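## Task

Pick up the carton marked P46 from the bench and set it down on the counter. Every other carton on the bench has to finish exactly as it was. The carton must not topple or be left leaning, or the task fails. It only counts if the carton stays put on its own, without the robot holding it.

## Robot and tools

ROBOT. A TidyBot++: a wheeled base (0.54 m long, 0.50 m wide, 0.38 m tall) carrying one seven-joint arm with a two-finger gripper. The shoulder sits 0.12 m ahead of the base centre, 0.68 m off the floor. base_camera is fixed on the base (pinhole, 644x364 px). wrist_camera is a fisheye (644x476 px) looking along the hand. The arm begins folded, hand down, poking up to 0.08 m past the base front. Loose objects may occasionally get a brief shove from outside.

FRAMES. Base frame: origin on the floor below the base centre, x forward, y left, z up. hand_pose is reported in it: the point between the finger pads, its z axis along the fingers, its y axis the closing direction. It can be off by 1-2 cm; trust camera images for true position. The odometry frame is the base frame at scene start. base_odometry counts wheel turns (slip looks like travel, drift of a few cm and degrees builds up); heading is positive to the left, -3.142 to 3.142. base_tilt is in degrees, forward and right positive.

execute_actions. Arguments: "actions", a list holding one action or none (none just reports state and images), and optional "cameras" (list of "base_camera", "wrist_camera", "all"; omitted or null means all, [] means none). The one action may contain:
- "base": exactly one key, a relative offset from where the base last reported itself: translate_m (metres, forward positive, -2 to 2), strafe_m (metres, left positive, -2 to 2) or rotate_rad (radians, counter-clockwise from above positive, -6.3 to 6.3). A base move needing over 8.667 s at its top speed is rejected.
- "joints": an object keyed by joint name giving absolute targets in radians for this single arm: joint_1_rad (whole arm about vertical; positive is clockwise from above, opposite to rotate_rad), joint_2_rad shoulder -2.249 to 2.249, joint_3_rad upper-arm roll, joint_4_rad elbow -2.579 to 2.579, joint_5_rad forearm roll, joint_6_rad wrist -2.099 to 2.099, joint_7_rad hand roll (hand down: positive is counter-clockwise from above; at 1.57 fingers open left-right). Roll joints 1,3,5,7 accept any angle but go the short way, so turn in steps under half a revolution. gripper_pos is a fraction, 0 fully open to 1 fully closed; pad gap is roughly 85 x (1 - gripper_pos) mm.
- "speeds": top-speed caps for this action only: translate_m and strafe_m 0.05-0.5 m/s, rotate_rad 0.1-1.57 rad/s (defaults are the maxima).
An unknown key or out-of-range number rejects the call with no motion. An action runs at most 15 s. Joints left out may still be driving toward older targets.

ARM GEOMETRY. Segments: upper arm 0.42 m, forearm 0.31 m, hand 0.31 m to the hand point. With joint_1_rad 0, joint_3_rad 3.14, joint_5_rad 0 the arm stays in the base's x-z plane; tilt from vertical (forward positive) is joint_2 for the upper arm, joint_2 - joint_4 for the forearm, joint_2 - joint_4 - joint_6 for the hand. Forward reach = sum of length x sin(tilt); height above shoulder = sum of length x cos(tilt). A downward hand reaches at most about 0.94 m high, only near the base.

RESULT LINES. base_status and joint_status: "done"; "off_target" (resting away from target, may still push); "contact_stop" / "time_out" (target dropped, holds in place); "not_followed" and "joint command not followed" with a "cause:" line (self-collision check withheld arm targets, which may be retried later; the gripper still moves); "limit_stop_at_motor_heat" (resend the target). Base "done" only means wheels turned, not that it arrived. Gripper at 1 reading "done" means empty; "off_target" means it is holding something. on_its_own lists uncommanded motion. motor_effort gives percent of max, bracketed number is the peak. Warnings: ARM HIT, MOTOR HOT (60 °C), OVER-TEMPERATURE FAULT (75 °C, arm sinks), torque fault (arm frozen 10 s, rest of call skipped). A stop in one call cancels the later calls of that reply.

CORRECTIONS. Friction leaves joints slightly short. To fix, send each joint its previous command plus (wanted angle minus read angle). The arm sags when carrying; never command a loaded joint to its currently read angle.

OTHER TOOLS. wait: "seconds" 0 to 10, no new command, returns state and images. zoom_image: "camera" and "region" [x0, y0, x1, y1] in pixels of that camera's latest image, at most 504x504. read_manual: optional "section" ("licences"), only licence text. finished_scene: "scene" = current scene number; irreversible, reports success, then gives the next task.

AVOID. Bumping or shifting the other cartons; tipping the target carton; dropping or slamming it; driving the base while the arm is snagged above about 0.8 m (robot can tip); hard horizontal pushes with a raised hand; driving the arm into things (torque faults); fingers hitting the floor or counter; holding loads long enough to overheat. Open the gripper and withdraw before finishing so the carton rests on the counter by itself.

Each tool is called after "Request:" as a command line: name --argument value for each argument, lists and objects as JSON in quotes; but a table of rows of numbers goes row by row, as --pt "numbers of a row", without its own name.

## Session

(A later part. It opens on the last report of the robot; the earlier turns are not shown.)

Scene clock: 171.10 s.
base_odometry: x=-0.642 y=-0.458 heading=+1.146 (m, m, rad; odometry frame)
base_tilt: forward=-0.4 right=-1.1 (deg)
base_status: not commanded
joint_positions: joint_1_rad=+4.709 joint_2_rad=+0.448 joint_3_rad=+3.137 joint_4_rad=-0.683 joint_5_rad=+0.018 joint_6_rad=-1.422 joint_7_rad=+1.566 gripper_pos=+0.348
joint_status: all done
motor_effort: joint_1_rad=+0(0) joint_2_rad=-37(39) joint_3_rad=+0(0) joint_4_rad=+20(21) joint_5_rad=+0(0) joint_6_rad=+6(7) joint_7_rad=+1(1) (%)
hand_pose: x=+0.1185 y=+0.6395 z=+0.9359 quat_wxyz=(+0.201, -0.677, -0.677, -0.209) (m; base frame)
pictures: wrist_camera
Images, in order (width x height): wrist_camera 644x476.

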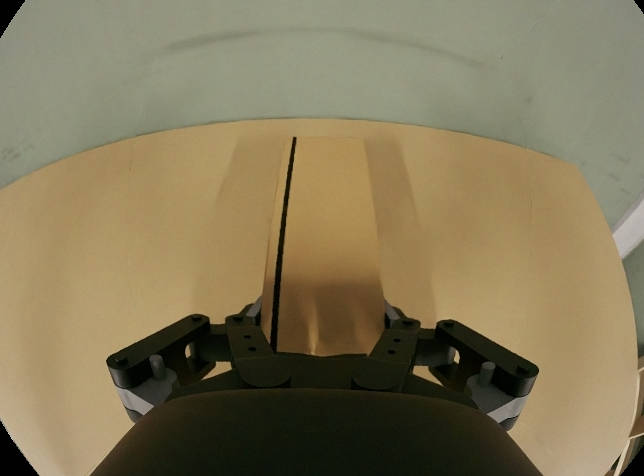

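Request:
execute_actions --actions '[{"joints":{"joint_2_rad":0.50,"joint_6_rad":-1.375}}]' --cameras '["wrist_camera"]'

Scene clock: 175.77 s.
base_odometry: x=-0.642 y=-0.458 heading=+1.146 (m, m, rad; odometry frame)
base_tilt: forward=-0.4 right=-1.1 (deg)
base_status: not commanded
joint_positions: joint_1_rad=+4.709 joint_2_rad=+0.455 joint_3_rad=+3.137 joint_4_rad=-0.676 joint_5_rad=+0.018 joint_6_rad=-1.404 joint_7_rad=+1.566 gripper_pos=+0.348
joint_status: joint_2_rad off_target (ended at +0.455, target +0.500); the others done
motor_effort: joint_1_rad=+0(0) joint_2_rad=-34(38) joint_3_rad=+0(0) joint_4_rad=+19(21) joint_5_rad=+0(0) joint_6_rad=+6(7) joint_7_rad=+1(0) (%)
hand_pose: x=+0.1185 y=+0.6468 z=+0.9377 quat_wxyz=(+0.207, -0.675, -0.675, -0.215) (m; base frame)
pictures: wrist_camera
Images, in order (width x height): wrist_camera 644x476.

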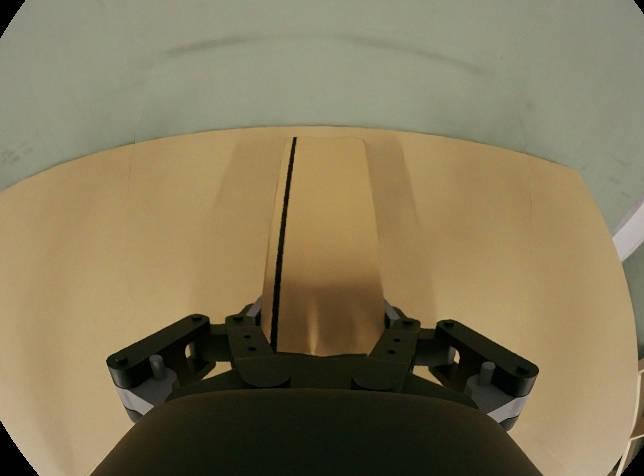

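Contact. Release.

Request:
execute_actions --actions '[{"joints":{"gripper_pos":0.0,"joint_2_rad":0.465}}]' --cameras '["wrist_camera"]'

Request:
execute_actions --actions '[{"joints":{"joint_2_rad":0.1,"joint_4_rad":-0.9,"joint_6_rad":-1.5}}]'

Scene clock: 183.53 s.
base_odometry: x=-0.642 y=-0.458 heading=+1.146 (m, m, rad; odometry frame)
base_tilt: forward=-0.3 right=-1.1 (deg)
base_status: not commanded
joint_positions: joint_1_rad=+4.709 joint_2_rad=+0.455 joint_3_rad=+3.137 joint_4_rad=-0.676 joint_5_rad=+0.018 joint_6_rad=-1.404 joint_7_rad=+1.566 gripper_pos=+0.000
joint_status: all done
motor_effort: joint_1_rad=+0(0) joint_2_rad=-37(38) joint_3_rad=+0(0) joint_4_rad=+20(21) joint_5_rad=+0(0) joint_6_rad=+6(6) joint_7_rad=+1(1) (%)
hand_pose: x=+0.1185 y=+0.6468 z=+0.9380 quat_wxyz=(+0.207, -0.675, -0.675, -0.216) (m; base frame)
pictures: wrist_camera
Images, in order (width x height): wrist_camera 644x476.

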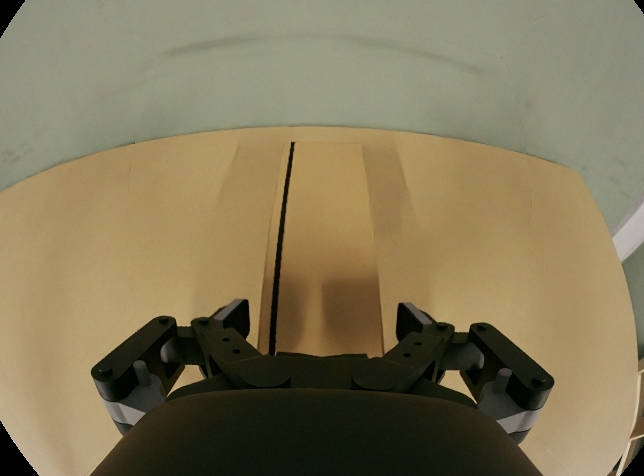

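Scene clock: 185.27 s.
base_odometry: x=-0.642 y=-0.458 heading=+1.146 (m, m, rad; odometry frame)
base_tilt: forward=-0.4 right=-1.0 (deg)
base_status: not commanded
joint_positions: joint_1_rad=+4.709 joint_2_rad=+0.100 joint_3_rad=+3.137 joint_4_rad=-0.874 joint_5_rad=+0.018 joint_6_rad=-1.473 joint_7_rad=+1.566 gripper_pos=+0.000
joint_status: all done
motor_effort: joint_1_rad=+0(0) joint_2_rad=-22(40) joint_3_rad=+0(0) joint_4_rad=+19(21) joint_5_rad=+0(0) joint_6_rad=+6(7) joint_7_rad=+0(0) (%)
hand_pose: x=+0.1191 y=+0.5011 z=+1.0379 quat_wxyz=(+0.236, -0.665, -0.665, -0.245) (m; base frame)
pictures: base_camera, wrist_camera
Images, in order (width x height): base_camera 644x364, wrist_camera 644x476.

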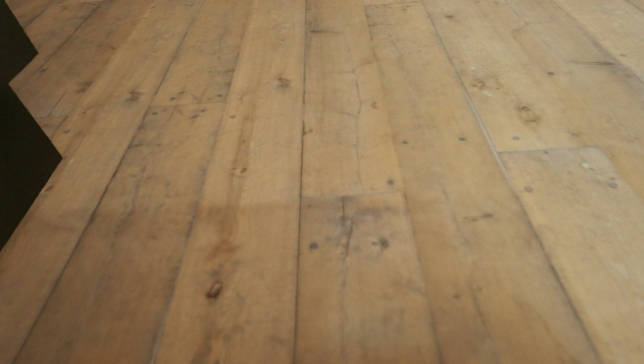

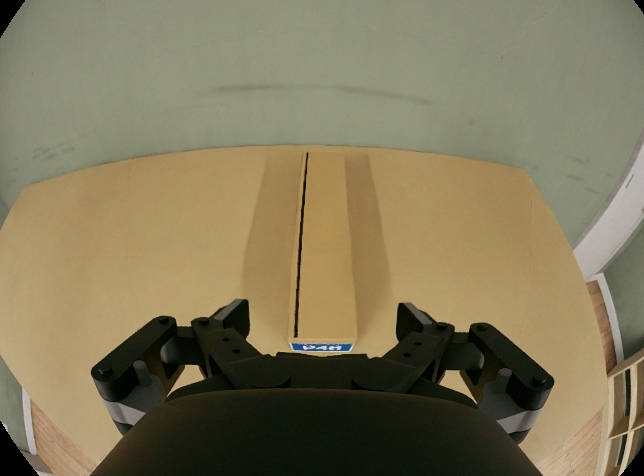

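Request:
finished_scene --scene 2

The scene is finished: the task was done.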